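## Task

Take the red sock from the tray and clip it onto an unoccupied peg of the sock dryer so that it hangs downward. Dropping it and picking it up again is allowed. At the end the dryer must still hang from its rail, every sock already on it must still be clipped, and the robot must have released everything and moved away. Nothing may count on the robot to stay in place.

## Robot and tools

ROBOT. Two 6-joint arms with parallel grippers, named left_arm and right_arm. The names say nothing about image sides. Scene frame: origin on the tabletop midway between the arms, +z up, +x out over the table, left_arm on the +y side. Base of left_arm sits at (+0.021, +0.362, 0) m with quat_wxyz (+0.995, 0, 0, -0.097). Base of right_arm sits at (+0.003, -0.313, 0) m with quat_wxyz (+1.000, 0, 0, +0.005). The fingers point along the gripper's +z axis and close along its y axis. end_effector_position is the point between the pads, roughly 1 cm short of the fingertips. The printed position can be off, more so when the arm reaches far.

THE ROW. Every motion command is one row of 14 numbers for both arms together, even if only one arm moves: seven for left_arm, then seven for right_arm. Each seven are, in this exact order: shoulder (joint2), elbow (joint3), waist (joint1), wrist pitch (joint4), wrist yaw (joint5), wrist roll (joint6), then gripper opening. Joint values are absolute target angles in radians, in the same form as the Joint positions lines. Stated ranges: shoulder 0.000 to 3.142, elbow 0.000 to 3.142, waist -2.618 to 3.054, wrist pitch -1.571 to 1.571, wrist yaw -1.571 to 1.571, wrist roll -2.094 to 2.094. True ends may differ by up to 0.036 rad; a target beyond that margin and beyond the current angle is refused, and one beyond the real end is clipped there with the note "joint sent to its limit". The opening is a scale from -1 (closed) to +1 (fully open); pads meet near -0.94 and each millimetre of object width adds about 0.0208. Keep sending the closing value to keep a grip; sending further below the object's width squeezes harder, up to about 50 to 62 N per pad.

TOOLS.
- execute_actions(actions): a list of actions; each action is a table of up to 15 rows, one row per 1/30 s step, and the last row is held for any remaining steps of that action's 15. Empty list returns state and images only.
- move(target, speed, blocking): target is one 14-number row of absolute joint angles and openings. All joints interpolate from their present angles and finish together, so grippers trace curves. speed (0.01 to 2 rad/s, default 0.5) is the peak rate of the joint with farthest to travel. Paths last 0.5 to 10 s. Moves ignore obstacles and the other arm; faster moves hit harder, and targets set past a contact press harder. blocking=false returns after 0.5 s while motion continues; then only wait or stop are accepted until a result shows the move finished.
- wait(seconds): 0 to 10 s, arms hold their last command.
- stop(): brakes a running move; needs braking room; fingers keep moving.
- zoom_image(camera, region): region [x0, y0, x1, y1] in pixels of cam_high, cam_low, cam_left_wrist or cam_right_wrist (all 504x504), at most 504 by 504.
- read_manual(section): licence texts only.
- finished_scene(scene): ends the current scene by its number; irreversible. The reply tells whether the task succeeded and gives the next task.

MOTION LIMITS. Per control step, each joint target is kept within a lead of its measured angle: waist 0.202, shoulder 0.258, elbow 0.238, wrist pitch 0.573, wrist yaw and roll 0.522 rad. Targets that would move a gripper over 70 mm from where it is get scaled back. Friction can leave a joint up to about 0.031 rad short, and tiny commands may not move it. An unfinished motion may not complete by waiting; resend the remainder. To keep a joint still, resend its "Joint targets" value.

RESULTS. Each result shows per-arm gripper pose (position in m, quat_wxyz), grip_measured on the -1..+1 scale (offset up to about 0.02), Joint positions (angles plus opening in metres, 0.093 open to 0.000 closed), Joint velocities, Joint targets, joint torques, and camera images. Action calls also list step readings; HELD marks steps where an arm was held back. "joint command not followed" means the clearance check altered targets. A move adds a "move:" line: ending (done, off_target, moving, held, fault), limits=held or limits=none, and each arm's joint farthest from target. FAULT lines report arm stops. MOTOR HOT appears from 75 °C; at 90 °C that arm stops for 10 s, and at 100 °C it goes limp and falls.

CAUTIONS. Do not let the arms collide or press on each other. Do not knock rigid objects off the table; the dryer must stay on its rail. Avoid slamming, hard pushes and dropping things you hold; brief external tugs may occur. The robot keeps its last command while you think. Before finishing, open the gripper, withdraw, and confirm the sock hangs on its own.

Each tool is called after "Call:" by a JSON object that holds its "api" and its "payload", one argument or row to a line.

## Session

Call:
{"api": "execute_actions", "payload": {
  "actions": []
}}

Scene clock: 0.00 s.
left_arm: end_effector_position=(+0.0868, +0.6898, +0.1133) grip_measured=+1.000 end_effector_quat_wxyz=(-0.062, -0.469, +0.573, +0.669) | right_arm: end_effector_position=(+0.3754, -0.4159, +0.2052) grip_measured=+1.000 end_effector_quat_wxyz=(+0.411, +0.595, +0.658, +0.212)
Joint names: [shoulder, elbow, waist, wrist pitch, wrist yaw, wrist roll]
Joint positions: left_arm=[ 1.731  0.669  1.043  0.122 -1.45   0.042  0.093] | right_arm=[ 1.246  0.928 -0.286 -0.292 -0.013  1.202  0.093]
Joint velocities: left_arm=[ 0.012  0.007  0.002 -0.022 -0.095  0.007  0.   ] | right_arm=[-0.002  0.012 -0.022  0.022 -0.081 -0.007  0.   ]
Joint torques (N m, as the arm reports them, + toward a larger angle): no reading
Motor temperatures (°C, as the motors report them): left_arm=[30 29 27 27 30 27] | right_arm=[30 28 30 29 31 29]
Joint targets: left_arm=[1.731 0.669 1.043 0.122 -1.450 0.042] | right_arm=[1.246 0.928 -0.286 -0.292 -0.013 1.202]

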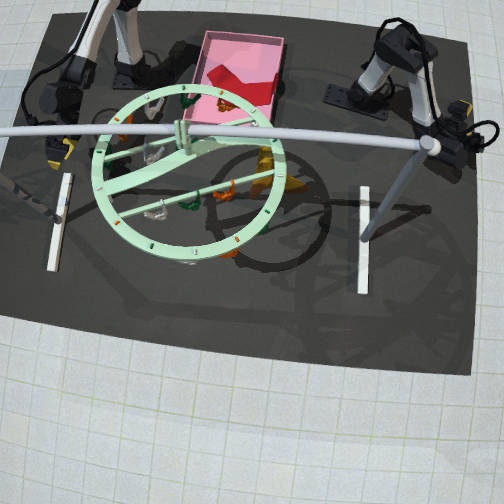

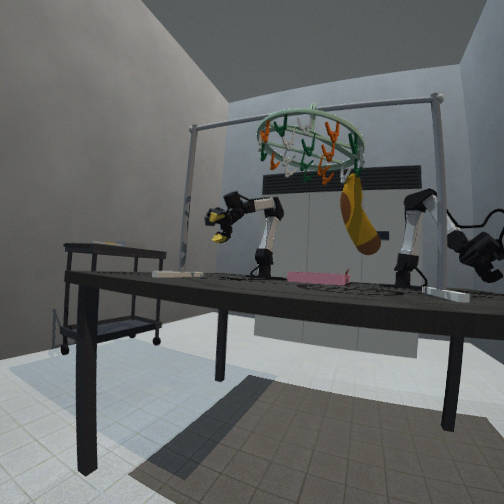

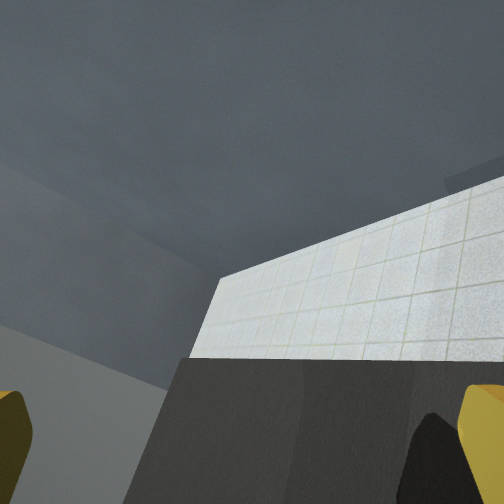

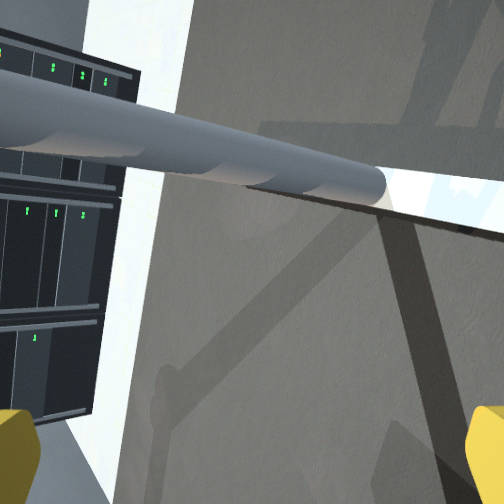

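Call:
{"api": "zoom_image", "payload": {
  "camera": "cam_high",
  "region": [60, 10, 340, 290]
}}

Call:
{"api": "zoom_image", "payload": {
  "camera": "cam_low",
  "region": [230, 90, 430, 290]
}}

Region (60, 10, 340, 290) of cam_high's 504x504 image, scaled by 1.800, with more detail than that image has.

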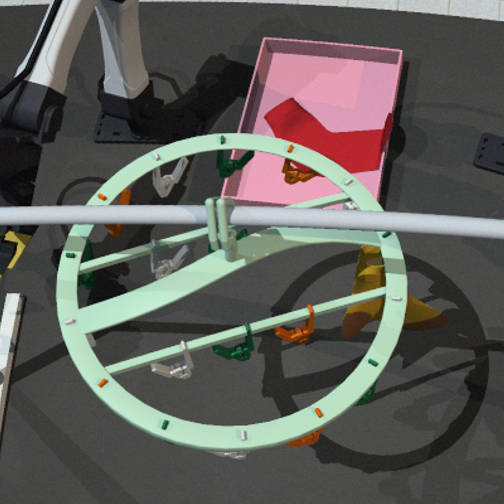

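Region (230, 90, 430, 290) of cam_low's 504x504 image, scaled by 2.520, with more detail than that image has.

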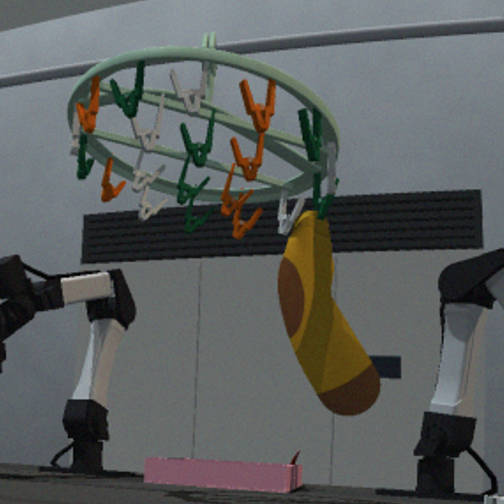

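Call:
{"api": "move", "payload": {
  "target": [0.6,0.6,-1.38,-0.6,0,0,1,0.6,1.0,0.3,0.0,0,0,1],
  "speed": 1
}}

Scene clock: 3.87 s.
left_arm: end_effector_position=(+0.0247, +0.1093, +0.1953) grip_measured=+1.000 end_effector_quat_wxyz=(+0.342, +0.621, +0.624, -0.330) | right_arm: end_effector_position=(+0.2310, -0.2412, +0.4917) grip_measured=+1.000 end_effector_quat_wxyz=(+0.809, -0.087, +0.567, +0.130)
Joint names: [shoulder, elbow, waist, wrist pitch, wrist yaw, wrist roll]
Joint positions: left_arm=[ 0.622  0.626 -1.37  -0.586 -0.012  0.007  0.093] | right_arm=[ 0.611  0.977  0.289 -0.016 -0.01   0.011  0.093]
Joint velocities: left_arm=[-0.007  0.002  0.002 -0.037 -0.022 -0.081  0.   ] | right_arm=[-0.007  0.012 -0.007  0.066  0.037 -0.051  0.   ]
Joint torques (N m, as the arm reports them, + toward a larger angle): left_arm=[-1.63  6.97 -0.79  2.24  0.06 -0.03] | right_arm=[ 0.01  8.91  0.79  1.79  0.19 -0.05]
Motor temperatures (°C, as the motors report them): left_arm=[30 30 27 28 30 27] | right_arm=[30 29 30 31 31 29]
Joint targets: left_arm=[0.600 0.600 -1.380 -0.600 -0.000 -0.000] | right_arm=[0.600 1.000 0.300 0.000 -0.000 0.000]
move: off_target (left_arm, right_arm); limits=none; left_arm: farthest joint: the elbow, 0.026 radians from its target (0.069 radians at the start); right_arm: farthest joint: the elbow, 0.023 radians from its target (0.072 radians at the start)

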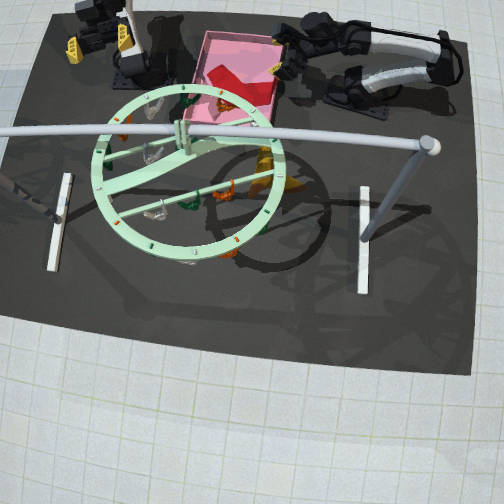

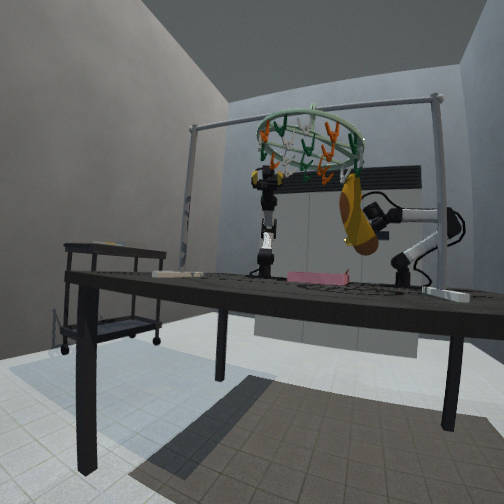

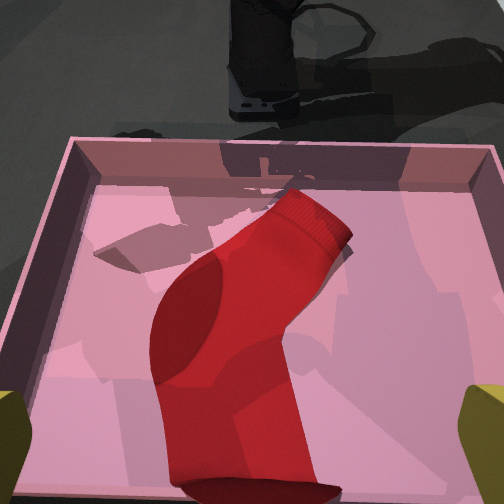

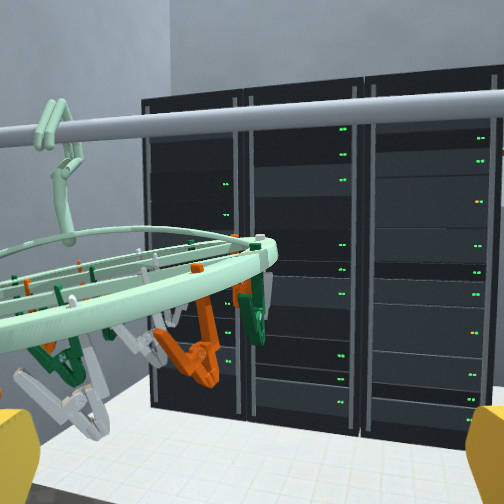

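Call:
{"api": "move", "payload": {
  "target": [2.085,1.725,-1.44,-1.14,0,0.6,1,0.6,1.0,0.8,0.0,0,0,1],
  "speed": 1
}}

Scene clock: 6.97 s.
left_arm: end_effector_position=(+0.0009, -0.0527, +0.0688) grip_measured=+1.000 end_effector_quat_wxyz=(+0.034, +0.894, +0.446, -0.013) | right_arm: end_effector_position=(+0.1689, -0.1412, +0.4917) grip_measured=+1.000 end_effector_quat_wxyz=(+0.752, -0.223, +0.528, +0.325)
Joint names: [shoulder, elbow, waist, wrist pitch, wrist yaw, wrist roll]
Joint positions: left_arm=[ 2.077  1.703 -1.43  -1.125 -0.011  0.593  0.093] | right_arm=[ 0.611  0.977  0.788 -0.016 -0.008  0.011  0.093]
Joint velocities: left_arm=[ 0.002  0.002  0.012  0.095  0.022 -0.022  0.   ] | right_arm=[-0.012 -0.012 -0.007 -0.066 -0.007 -0.022  0.   ]
Joint torques (N m, as the arm reports them, + toward a larger angle): left_arm=[-11.96  10.23  -0.93   0.49   0.08   0.06] | right_arm=[0.06 8.75 0.87 1.76 0.17 0.  ]
Motor temperatures (°C, as the motors report them): left_arm=[30 30 27 28 30 27] | right_arm=[30 30 30 32 31 29]
Joint targets: left_arm=[2.085 1.725 -1.440 -1.140 -0.000 0.600] | right_arm=[0.600 1.000 0.800 -0.000 0.000 0.000]
move: off_target (left_arm, right_arm); limits=none; left_arm: farthest joint: the elbow, 0.022 radians from its target (1.099 radians at the start); right_arm: farthest joint: the elbow, 0.023 radians from its target (0.023 radians at the start)

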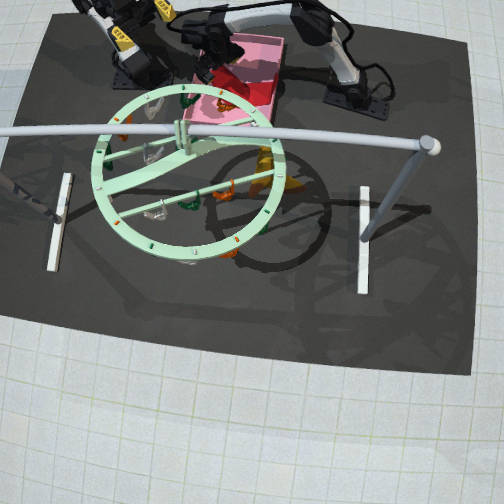

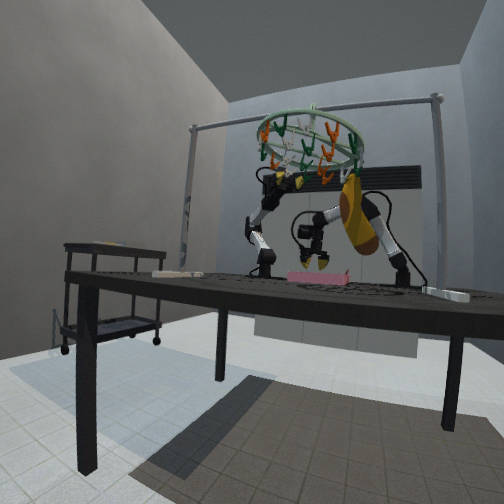

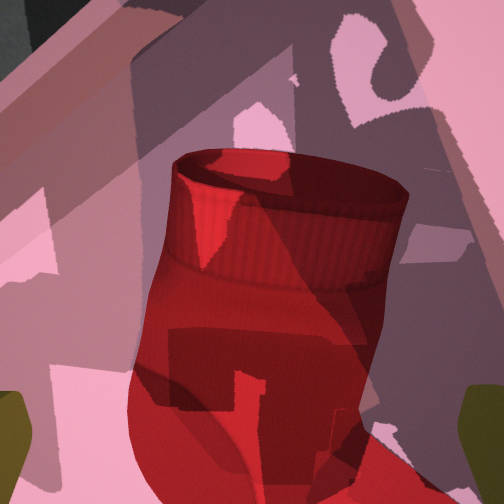

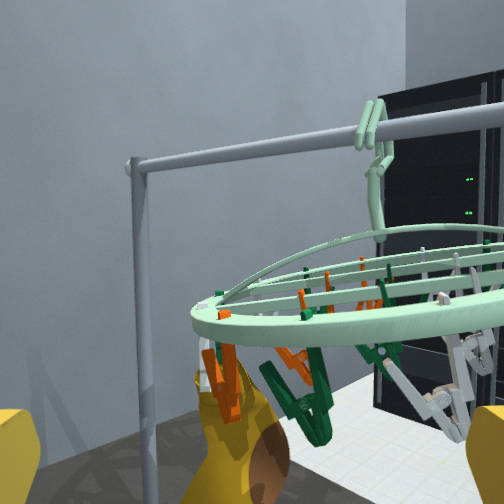

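Call:
{"api": "move", "payload": {
  "target": [2.135,1.575,-1.45,-0.94,0,0.72,1,0.6,1.0,0.8,0.0,0,0,1],
  "speed": 0.3
}}

Call:
{"api": "move", "payload": {
  "target": [2.135,1.575,-1.45,-0.94,0,0.72,-1,0.6,1.0,0.8,0.0,0,0,1]
}}

Call:
{"api": "move", "payload": {
  "target": [1.6,1.5,-1.2,-0.9,0,0.3,-1,0.6,1.0,0.5,0.0,0,0,1]
}}

Scene clock: 8.40 s.
left_arm: end_effector_position=(-0.0038, -0.0592, +0.0274) grip_measured=+1.000 end_effector_quat_wxyz=(+0.044, +0.921, +0.387, -0.015) | right_arm: end_effector_position=(+0.1689, -0.1412, +0.4917) grip_measured=+1.000 end_effector_quat_wxyz=(+0.752, -0.223, +0.528, +0.325)
Joint names: [shoulder, elbow, waist, wrist pitch, wrist yaw, wrist roll]
Joint positions: left_arm=[ 2.118  1.595 -1.44  -0.956 -0.011  0.712  0.093] | right_arm=[ 0.611  0.977  0.788 -0.016 -0.008  0.011  0.093]
Joint velocities: left_arm=[ 0.002 -0.002  0.007 -0.022  0.022 -0.037  0.   ] | right_arm=[ 0.002  0.007 -0.017 -0.007 -0.081  0.022  0.   ]
Joint torques (N m, as the arm reports them, + toward a larger angle): left_arm=[-11.64   5.88  -0.65   0.82   0.13   0.09] | right_arm=[ 0.06  8.93  0.73  1.75  0.2  -0.02]
Motor temperatures (°C, as the motors report them): left_arm=[31 31 27 28 30 27] | right_arm=[30 30 30 32 31 29]
Joint targets: left_arm=[2.135 1.575 -1.450 -0.940 0.000 0.720] | right_arm=[0.600 1.000 0.800 -0.000 0.000 0.000]
move: off_target (right_arm); limits=none; left_arm: farthest joint: the elbow, 0.020 radians from its target (0.128 radians at the start); right_arm: farthest joint: the elbow, 0.023 radians from its target (0.023 radians at the start)

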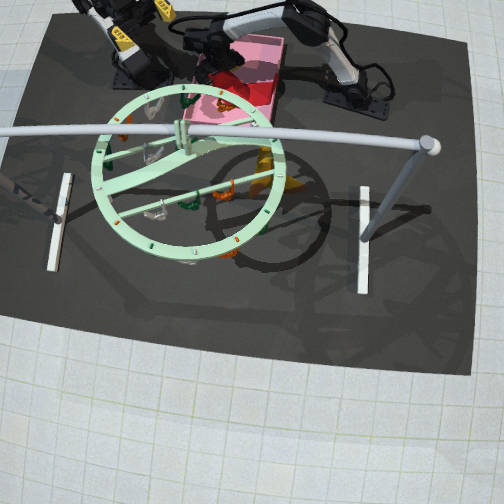

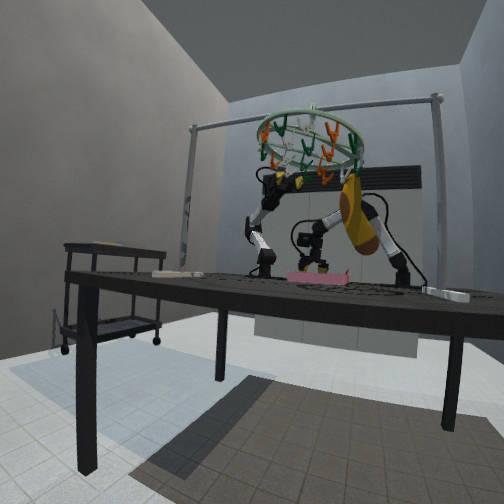

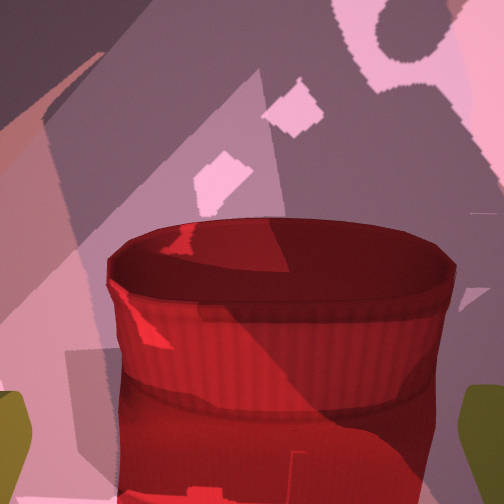

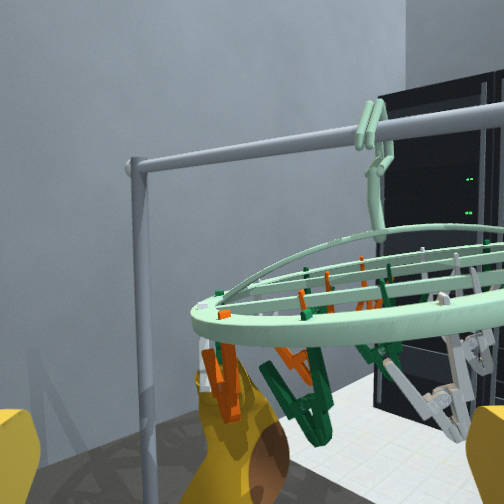

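Scene clock: 9.10 s.
left_arm: end_effector_position=(-0.0038, -0.0593, +0.0274) grip_measured=-0.986 end_effector_quat_wxyz=(+0.044, +0.921, +0.387, -0.016) | right_arm: end_effector_position=(+0.1689, -0.1412, +0.4917) grip_measured=+1.000 end_effector_quat_wxyz=(+0.752, -0.223, +0.528, +0.325)
Joint names: [shoulder, elbow, waist, wrist pitch, wrist yaw, wrist roll]
Joint positions: left_arm=[ 2.118  1.595 -1.44  -0.956 -0.011  0.713  0.   ] | right_arm=[ 0.611  0.977  0.788 -0.016 -0.008  0.01   0.093]
Joint velocities: left_arm=[ 0.022  0.027  0.012  0.051 -0.051 -0.037  0.   ] | right_arm=[-0.002 -0.022  0.012 -0.095  0.081  0.037  0.   ]
Joint torques (N m, as the arm reports them, + toward a larger angle): left_arm=[-11.68   5.65  -0.62   0.82   0.13   0.06] | right_arm=[ 0.02  8.84  0.81  1.75  0.17 -0.04]
Motor temperatures (°C, as the motors report them): left_arm=[31 31 27 28 30 27] | right_arm=[30 30 30 32 31 29]
Joint targets: left_arm=[2.135 1.575 -1.450 -0.940 -0.000 0.720] | right_arm=[0.600 1.000 0.800 0.000 -0.000 -0.000]
move: off_target (right_arm); limits=none; left_arm: farthest joint: the elbow, 0.020 radians from its target (0.020 radians at the start); right_arm: farthest joint: the elbow, 0.023 radians from its target (0.023 radians at the start)

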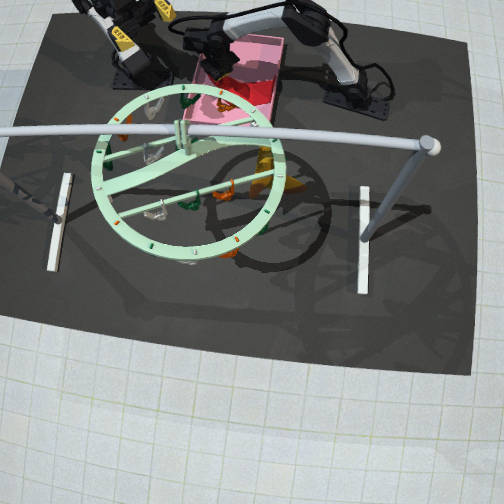

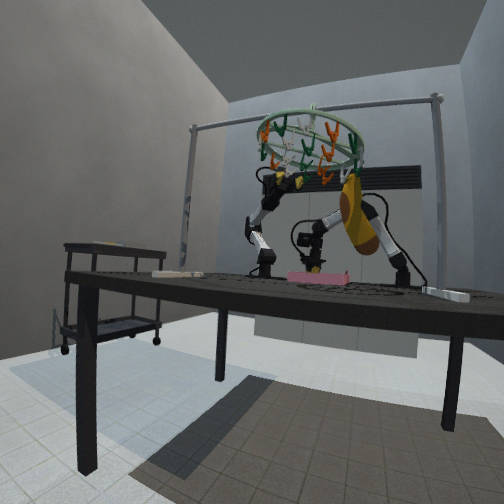

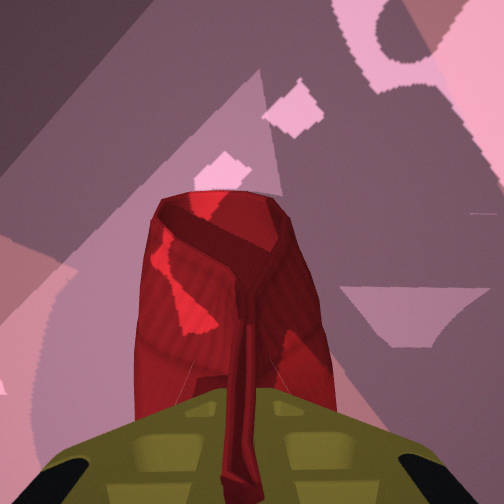

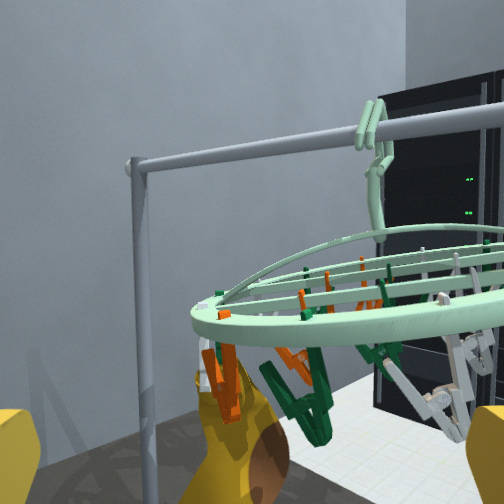

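Scene clock: 10.90 s.
left_arm: end_effector_position=(+0.0922, -0.0418, +0.2120) grip_measured=-0.986 end_effector_quat_wxyz=(+0.243, +0.723, +0.631, -0.142) | right_arm: end_effector_position=(+0.2097, -0.1930, +0.4917) grip_measured=+1.000 end_effector_quat_wxyz=(+0.790, -0.148, +0.554, +0.218)
Joint names: [shoulder, elbow, waist, wrist pitch, wrist yaw, wrist roll]
Joint positions: left_arm=[ 1.608  1.523 -1.207 -0.915 -0.011  0.308  0.   ] | right_arm=[ 0.611  0.977  0.511 -0.016 -0.008  0.01   0.093]
Joint velocities: left_arm=[-0.007  0.002 -0.002  0.007  0.081 -0.037  0.   ] | right_arm=[ 0.002 -0.002 -0.002  0.007 -0.051 -0.022  0.   ]
Joint torques (N m, as the arm reports them, + toward a larger angle): left_arm=[-9.3   7.1   0.49  1.94  0.08 -0.11] | right_arm=[ 0.09  8.82 -0.97  1.77  0.17 -0.02]
Motor temperatures (°C, as the motors report them): left_arm=[32 31 27 29 30 27] | right_arm=[30 30 30 33 31 29]
Joint targets: left_arm=[1.600 1.500 -1.200 -0.900 0.000 0.300] | right_arm=[0.600 1.000 0.500 0.000 0.000 0.000]
move: off_target (left_arm, right_arm); limits=none; left_arm: farthest joint: the elbow, 0.023 radians from its target (0.095 radians at the start); right_arm: farthest joint: the elbow, 0.023 radians from its target (0.023 radians at the start)

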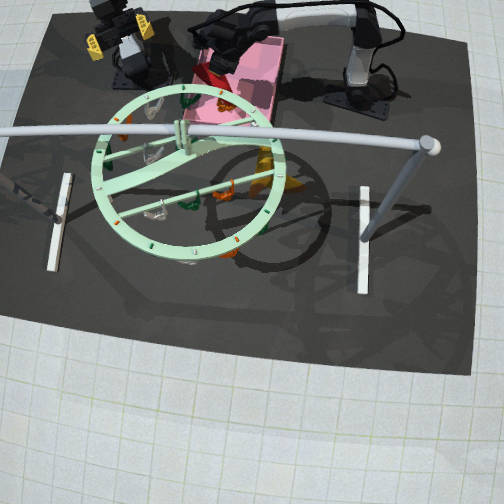

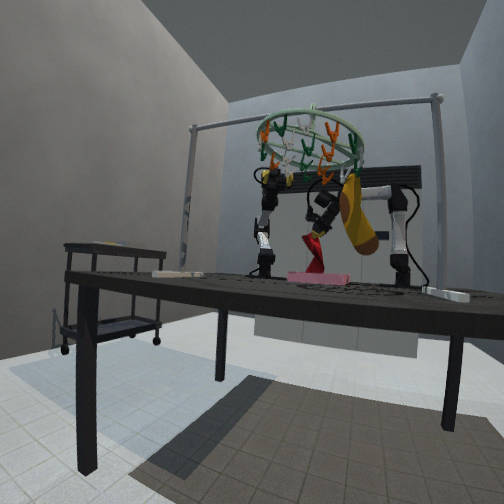

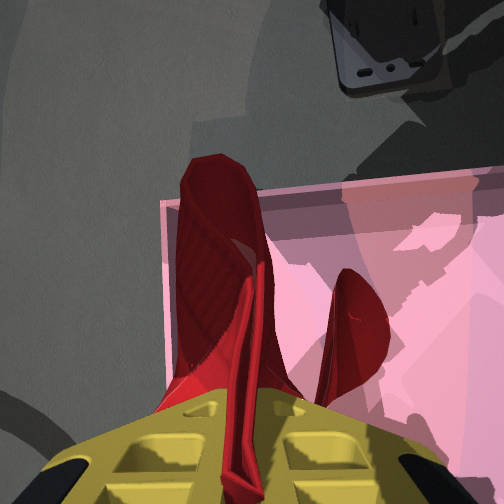

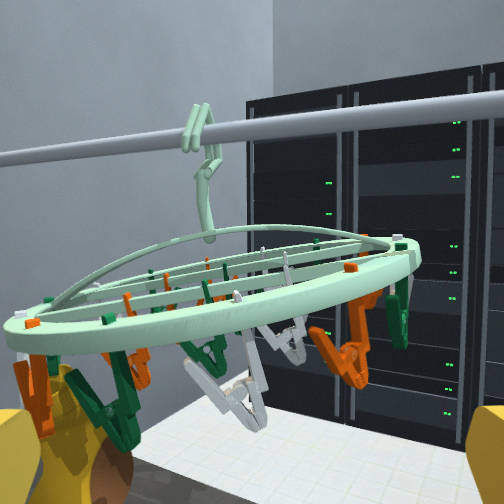

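Call:
{"api": "move", "payload": {
  "target": [1.0,1.0,-1.2,-0.1,0,0,-1,1.24,1.415,1.15,-0.14,0.86,0,0.6],
  "speed": 0.7
}}

Scene clock: 13.67 s.
left_arm: end_effector_position=(+0.0849, +0.0008, +0.3727) grip_measured=-0.986 end_effector_quat_wxyz=(+0.513, +0.480, +0.571, -0.424) | right_arm: end_effector_position=(+0.2621, -0.0433, +0.4597) grip_measured=+0.602 end_effector_quat_wxyz=(+0.700, -0.101, +0.698, +0.113)
Joint names: [shoulder, elbow, waist, wrist pitch, wrist yaw, wrist roll]
Joint positions: left_arm=[ 1.018  1.026 -1.207 -0.121 -0.011  0.008  0.   ] | right_arm=[ 1.235  1.382  1.14  -0.139  0.848  0.01   0.074]
Joint velocities: left_arm=[-0.012  0.007  0.017  0.066  0.051  0.037  0.   ] | right_arm=[ 0.002  0.007 -0.002  0.051  0.022 -0.066 -0.002]
Joint torques (N m, as the arm reports them, + toward a larger angle): left_arm=[-4.67  7.03  0.91  2.84  0.07 -0.06] | right_arm=[-3.67 10.23  0.64  1.57  0.21 -0.03]
Motor temperatures (°C, as the motors report them): left_arm=[32 31 27 30 30 27] | right_arm=[30 30 30 33 31 29]
Joint targets: left_arm=[1.000 1.000 -1.200 -0.100 -0.000 -0.000] | right_arm=[1.240 1.415 1.150 -0.140 0.860 0.000]
move: off_target (left_arm, right_arm); limits=none; left_arm: farthest joint: the elbow, 0.026 radians from its target (0.523 radians at the start); right_arm: farthest joint: the elbow, 0.033 radians from its target (0.438 radians at the start)

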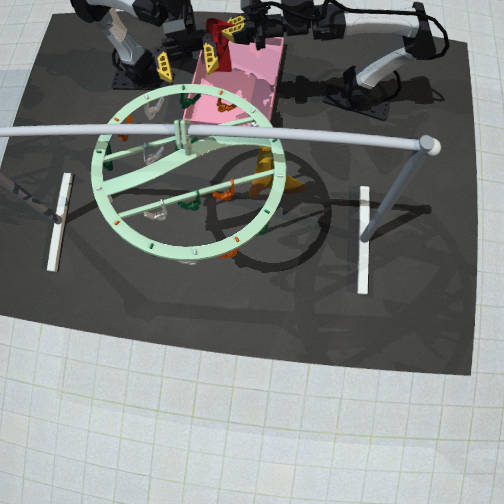

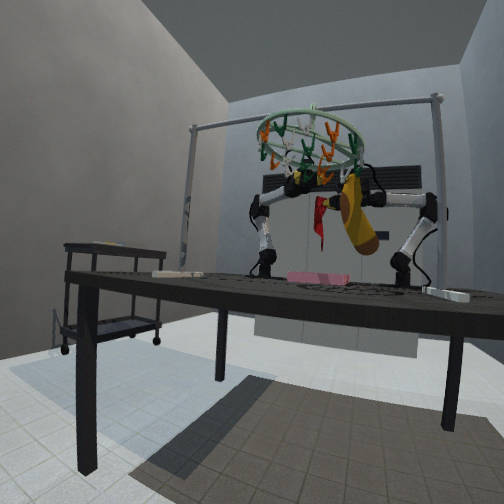

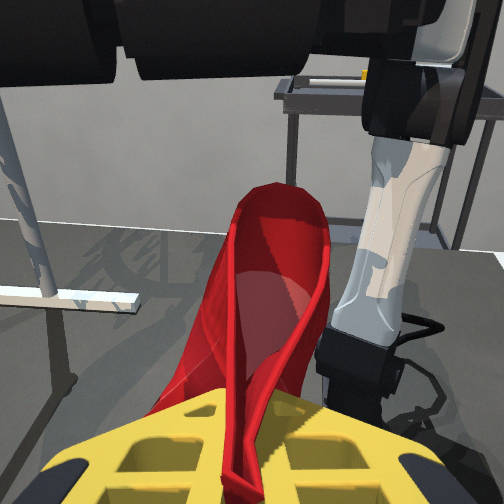

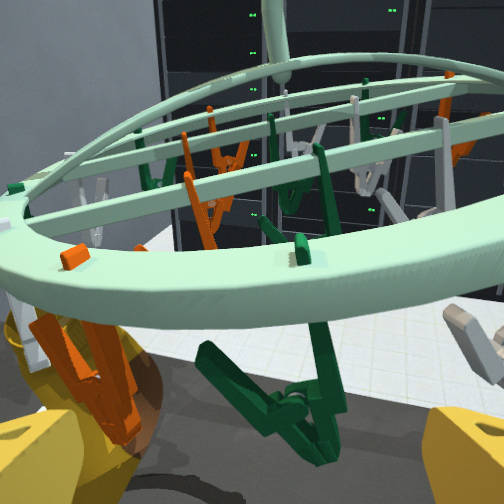

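Call:
{"api": "move", "payload": {
  "target": [0.8,0.8,-0.9,-0.1,0,0,-1,1.22,1.27,1.15,-0.05,0.86,0,0.45]
}}

Call:
{"api": "move", "payload": {
  "target": [0.8,0.8,-0.9,-0.1,0,0,-1,1.355,1.39,0.97,-0.02,0.68,0,0.45],
  "speed": 0.2
}}

Call:
{"api": "zoom_image", "payload": {
  "camera": "cam_low",
  "region": [250, 120, 370, 240]
}}

Scene clock: 15.23 s.
left_arm: end_effector_position=(+0.1692, +0.0713, +0.3377) grip_measured=-0.986 end_effector_quat_wxyz=(+0.568, +0.392, +0.637, -0.343) | right_arm: end_effector_position=(+0.2654, -0.0361, +0.4323) grip_measured=+0.452 end_effector_quat_wxyz=(+0.695, -0.108, +0.703, +0.105)
Joint names: [shoulder, elbow, waist, wrist pitch, wrist yaw, wrist roll]
Joint positions: left_arm=[ 0.823  0.822 -0.91  -0.118 -0.009  0.007  0.   ] | right_arm=[ 1.235  1.287  1.14  -0.069  0.848  0.01   0.067]
Joint velocities: left_arm=[-0.002 -0.002  0.022 -0.037 -0.037 -0.022  0.   ] | right_arm=[-0.022  0.007 -0.002 -0.022 -0.051 -0.037 -0.001]
Joint torques (N m, as the arm reports them, + toward a larger angle): left_arm=[-3.49  7.81  0.85  2.81  0.04 -0.08] | right_arm=[-5.29  6.64  0.62  1.79  0.26  0.  ]
Motor temperatures (°C, as the motors report them): left_arm=[32 31 27 30 30 27] | right_arm=[30 31 30 34 31 29]
Joint targets: left_arm=[0.800 0.800 -0.900 -0.100 -0.000 -0.000] | right_arm=[1.220 1.270 1.150 -0.050 0.860 0.000]
move: off_target (left_arm); limits=none; left_arm: farthest joint: the shoulder, 0.023 radians from its target (0.218 radians at the start); right_arm: farthest joint: the wrist pitch, 0.019 radians from its target (0.089 radians at the start)

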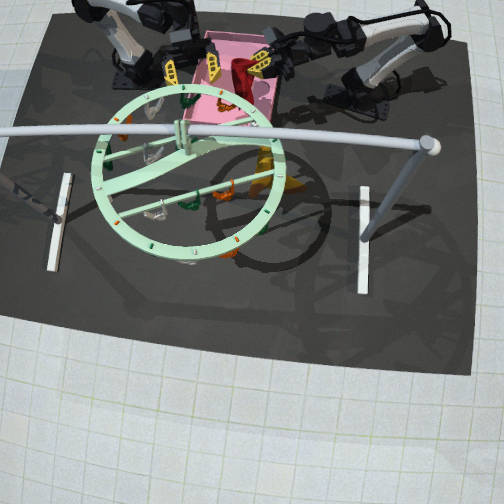

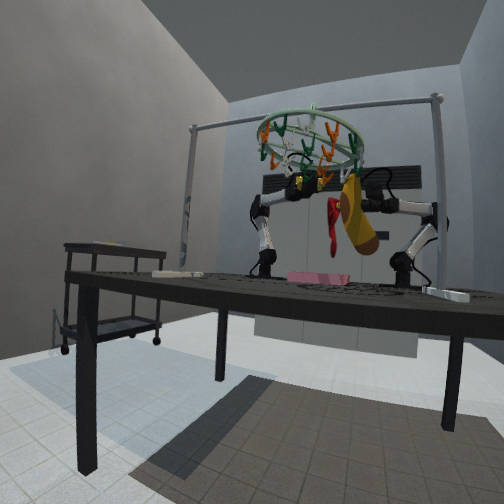

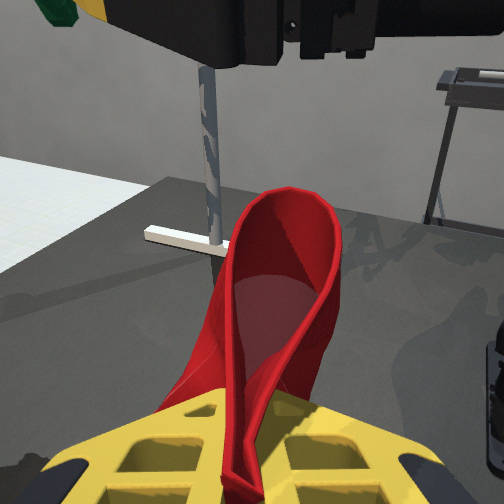

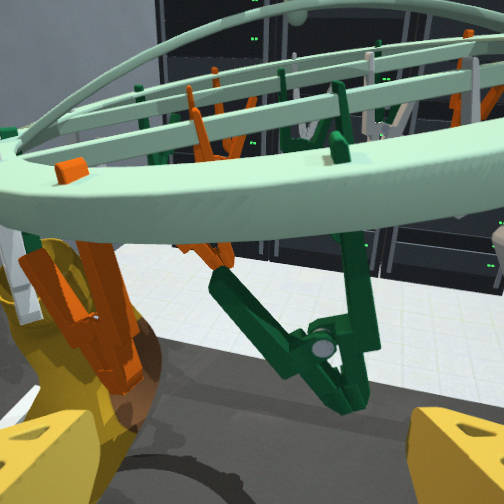

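Scene clock: 16.70 s.
left_arm: end_effector_position=(+0.1692, +0.0713, +0.3377) grip_measured=-0.986 end_effector_quat_wxyz=(+0.568, +0.392, +0.637, -0.343) | right_arm: end_effector_position=(+0.3170, -0.0309, +0.4305) grip_measured=+0.452 end_effector_quat_wxyz=(+0.694, -0.107, +0.705, +0.103)
Joint names: [shoulder, elbow, waist, wrist pitch, wrist yaw, wrist roll]
Joint positions: left_arm=[ 0.823  0.822 -0.91  -0.118 -0.009  0.007  0.   ] | right_arm=[ 1.343  1.361  0.98  -0.039  0.692  0.01   0.067]
Joint velocities: left_arm=[-0.017  0.017 -0.012  0.051 -0.066  0.007  0.   ] | right_arm=[-0.002  0.012 -0.017 -0.007 -0.051 -0.007  0.001]
Joint torques (N m, as the arm reports them, + toward a larger angle): left_arm=[-3.59  7.3   0.71  2.78  0.05 -0.07] | right_arm=[-4.34 10.38 -0.92  1.84  0.   -0.02]
Motor temperatures (°C, as the motors report them): left_arm=[32 32 27 31 30 27] | right_arm=[30 31 30 34 31 29]
Joint targets: left_arm=[0.800 0.800 -0.900 -0.100 -0.000 -0.000] | right_arm=[1.355 1.390 0.970 -0.020 0.680 -0.000]
move: off_target (left_arm, right_arm); limits=none; left_arm: farthest joint: the shoulder, 0.023 radians from its target (0.023 radians at the start); right_arm: farthest joint: the elbow, 0.029 radians from its target (0.103 radians at the start)

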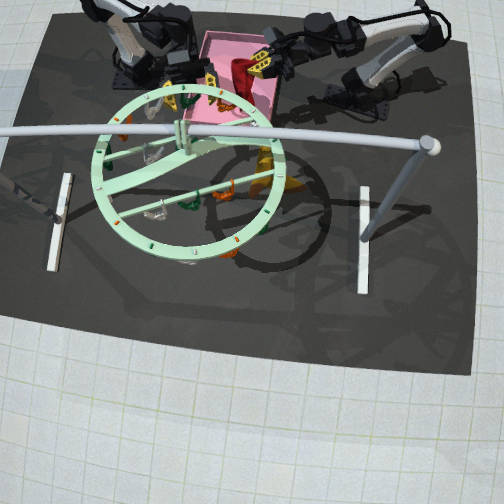

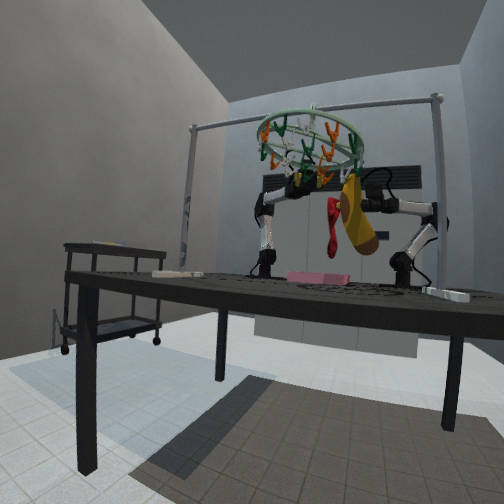

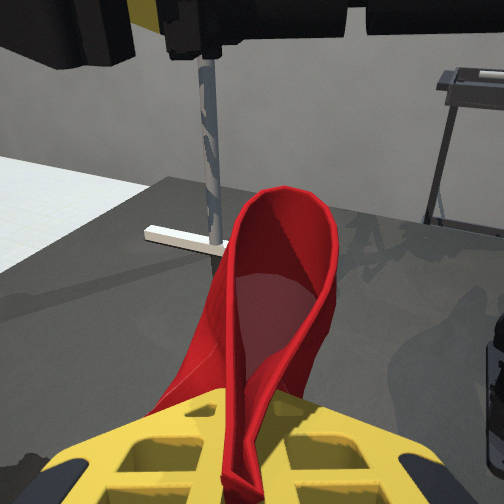

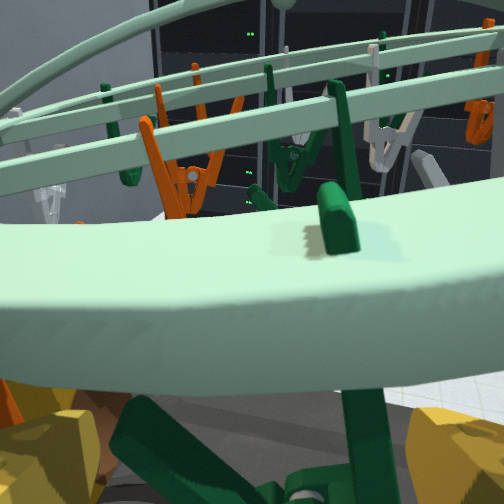

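Region (250, 120, 370, 240) of cam_low's 504x504 image, scaled by 4.200, with more detail than that image has.

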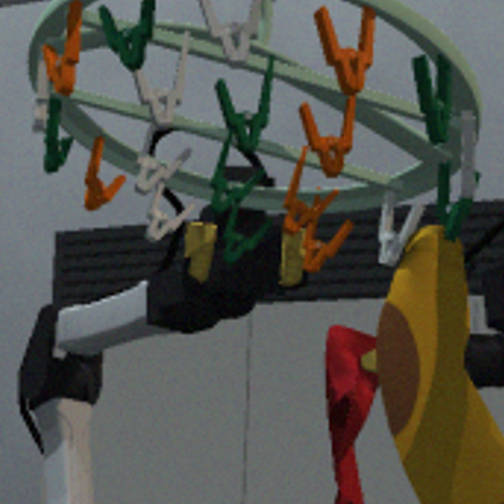

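Call:
{"api": "move", "payload": {
  "target": [0.8,0.8,-0.9,-0.1,0,0,-1,1.31,1.40,0.97,-0.0,0.68,0,0.45],
  "speed": 0.2
}}

Call:
{"api": "move", "payload": {
  "target": [0.8,0.8,-0.9,0.3,0,0,-1,1.31,1.40,0.97,-0.0,0.68,0,-0.7],
  "speed": 0.4
}}

Call:
{"api": "zoom_image", "payload": {
  "camera": "cam_low",
  "region": [250, 120, 370, 240]
}}

Scene clock: 17.80 s.
left_arm: end_effector_position=(+0.1692, +0.0713, +0.3377) grip_measured=-0.986 end_effector_quat_wxyz=(+0.568, +0.392, +0.637, -0.343) | right_arm: end_effector_position=(+0.3135, -0.0361, +0.4472) grip_measured=+0.452 end_effector_quat_wxyz=(+0.706, -0.094, +0.693, +0.117)
Joint names: [shoulder, elbow, waist, wrist pitch, wrist yaw, wrist roll]
Joint positions: left_arm=[ 0.823  0.822 -0.91  -0.118 -0.009  0.007  0.   ] | right_arm=[ 1.327  1.374  0.98  -0.017  0.691  0.01   0.067]
Joint velocities: left_arm=[ 0.017 -0.007 -0.007 -0.051 -0.007  0.007  0.   ] | right_arm=[ 0.007 -0.012 -0.002 -0.095 -0.007 -0.066 -0.   ]
Joint torques (N m, as the arm reports them, + toward a larger angle): left_arm=[-3.46  7.49  1.02  2.75  0.03 -0.06] | right_arm=[-6.19 10.14 -0.96  1.83 -0.02  0.  ]
Motor temperatures (°C, as the motors report them): left_arm=[32 32 27 31 30 27] | right_arm=[30 31 30 34 31 29]
Joint targets: left_arm=[0.800 0.800 -0.900 -0.100 -0.000 0.000] | right_arm=[1.310 1.400 0.970 -0.000 0.680 0.000]
move: off_target (left_arm, right_arm); limits=none; left_arm: farthest joint: the shoulder, 0.023 radians from its target (0.023 radians at the start); right_arm: farthest joint: the elbow, 0.026 radians from its target (0.039 radians at the start)

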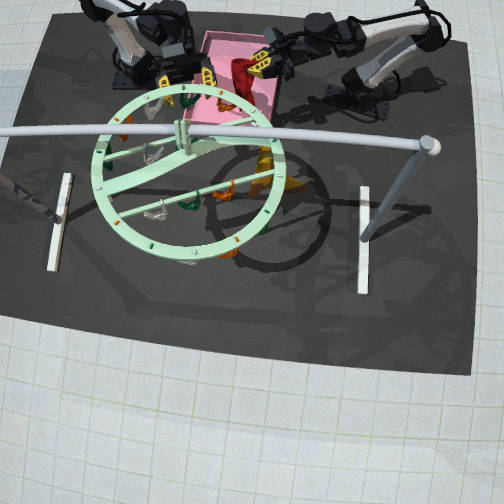

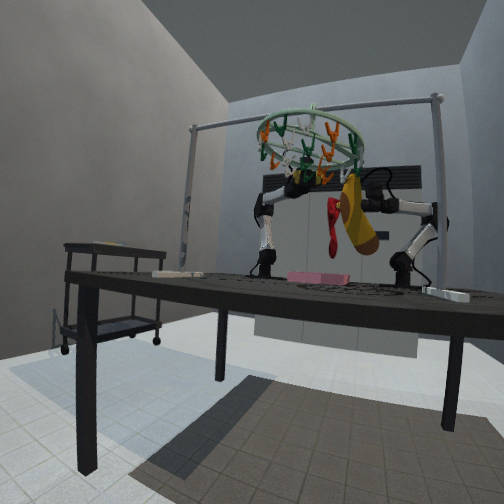

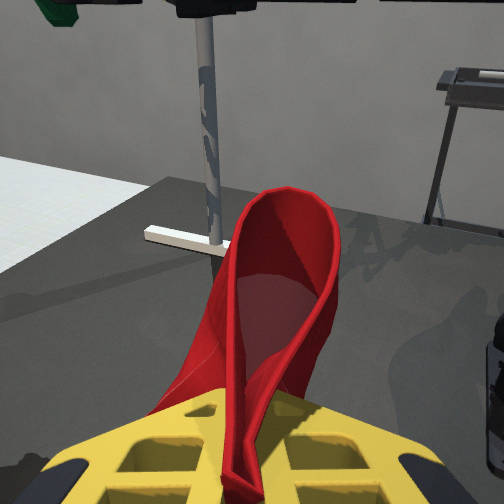

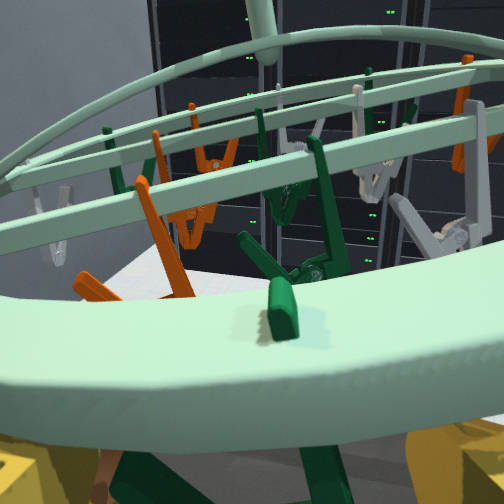

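Scene clock: 19.50 s.
left_arm: end_effector_position=(+0.1658, +0.0780, +0.4332) grip_measured=-0.986 end_effector_quat_wxyz=(+0.682, +0.315, +0.514, -0.414) | right_arm: end_effector_position=(+0.3134, -0.0360, +0.4479) grip_measured=-0.214 end_effector_quat_wxyz=(+0.706, -0.093, +0.692, +0.118)
Joint names: [shoulder, elbow, waist, wrist pitch, wrist yaw, wrist roll]
Joint positions: left_arm=[ 0.823  0.822 -0.91   0.279 -0.009  0.007  0.   ] | right_arm=[ 1.327  1.374  0.98  -0.014  0.69   0.01   0.035]
Joint velocities: left_arm=[-0.007  0.002 -0.007  0.022 -0.007 -0.007  0.   ] | right_arm=[ 0.007 -0.007 -0.012 -0.051  0.051 -0.066  0.   ]
Joint torques (N m, as the arm reports them, + toward a larger angle): left_arm=[-3.3   7.44  0.79  2.48  0.05 -0.01] | right_arm=[-6.19 10.04 -0.92  1.79 -0.02 -0.02]
Motor temperatures (°C, as the motors report them): left_arm=[32 32 27 32 30 27] | right_arm=[30 31 30 34 31 29]
Joint targets: left_arm=[0.800 0.800 -0.900 0.300 0.000 0.000] | right_arm=[1.310 1.400 0.970 0.000 0.680 -0.000]
move: off_target (left_arm, right_arm); limits=none; left_arm: farthest joint: the shoulder, 0.023 radians from its target (0.023 radians at the start); right_arm: farthest joint: the elbow, 0.026 radians from its target (0.026 radians at the start)

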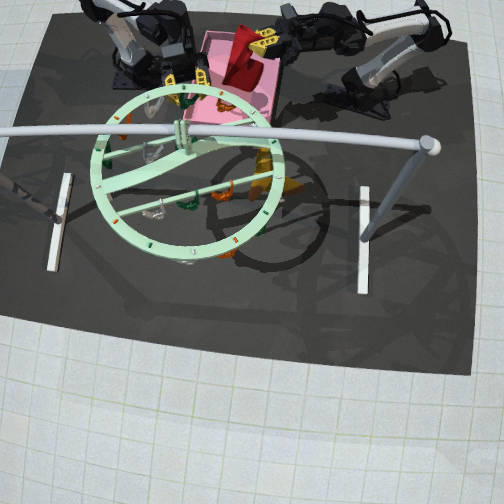

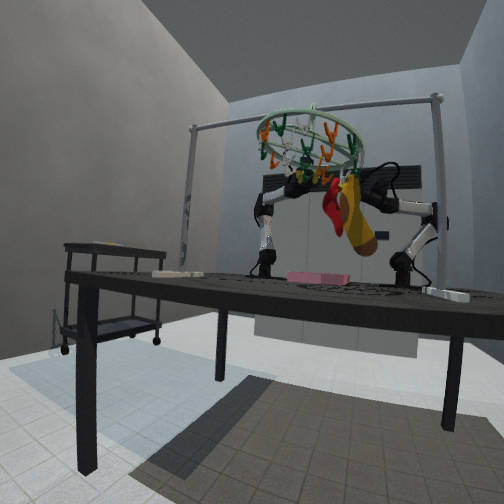

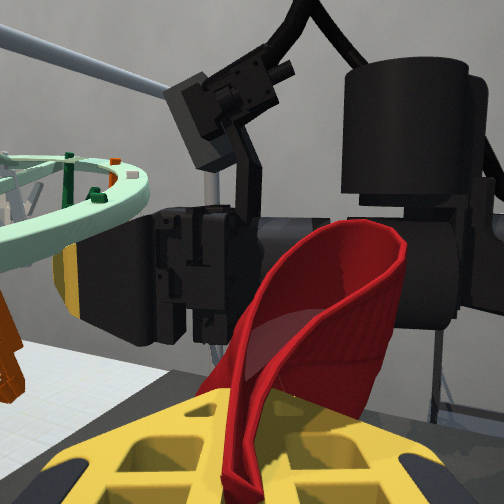

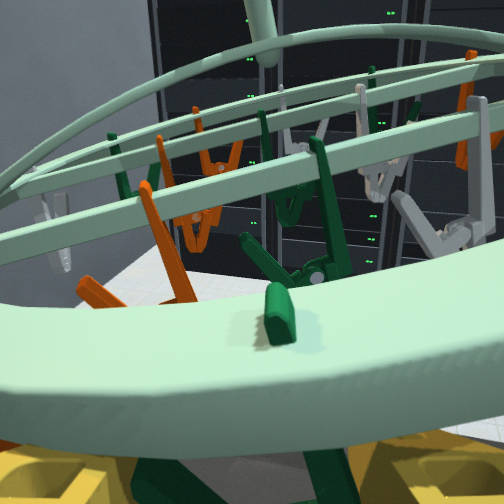

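Region (250, 120, 370, 240) of cam_low's 504x504 image, scaled by 4.200, with more detail than that image has.

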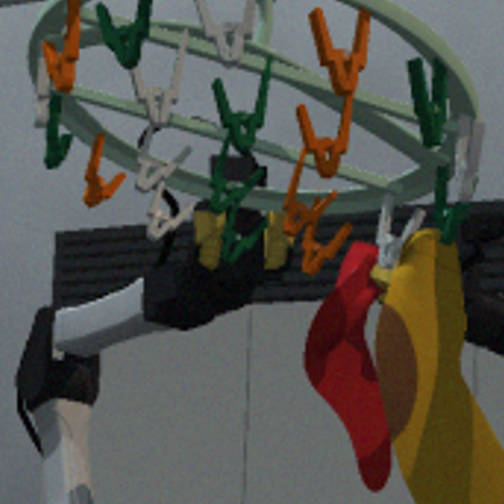

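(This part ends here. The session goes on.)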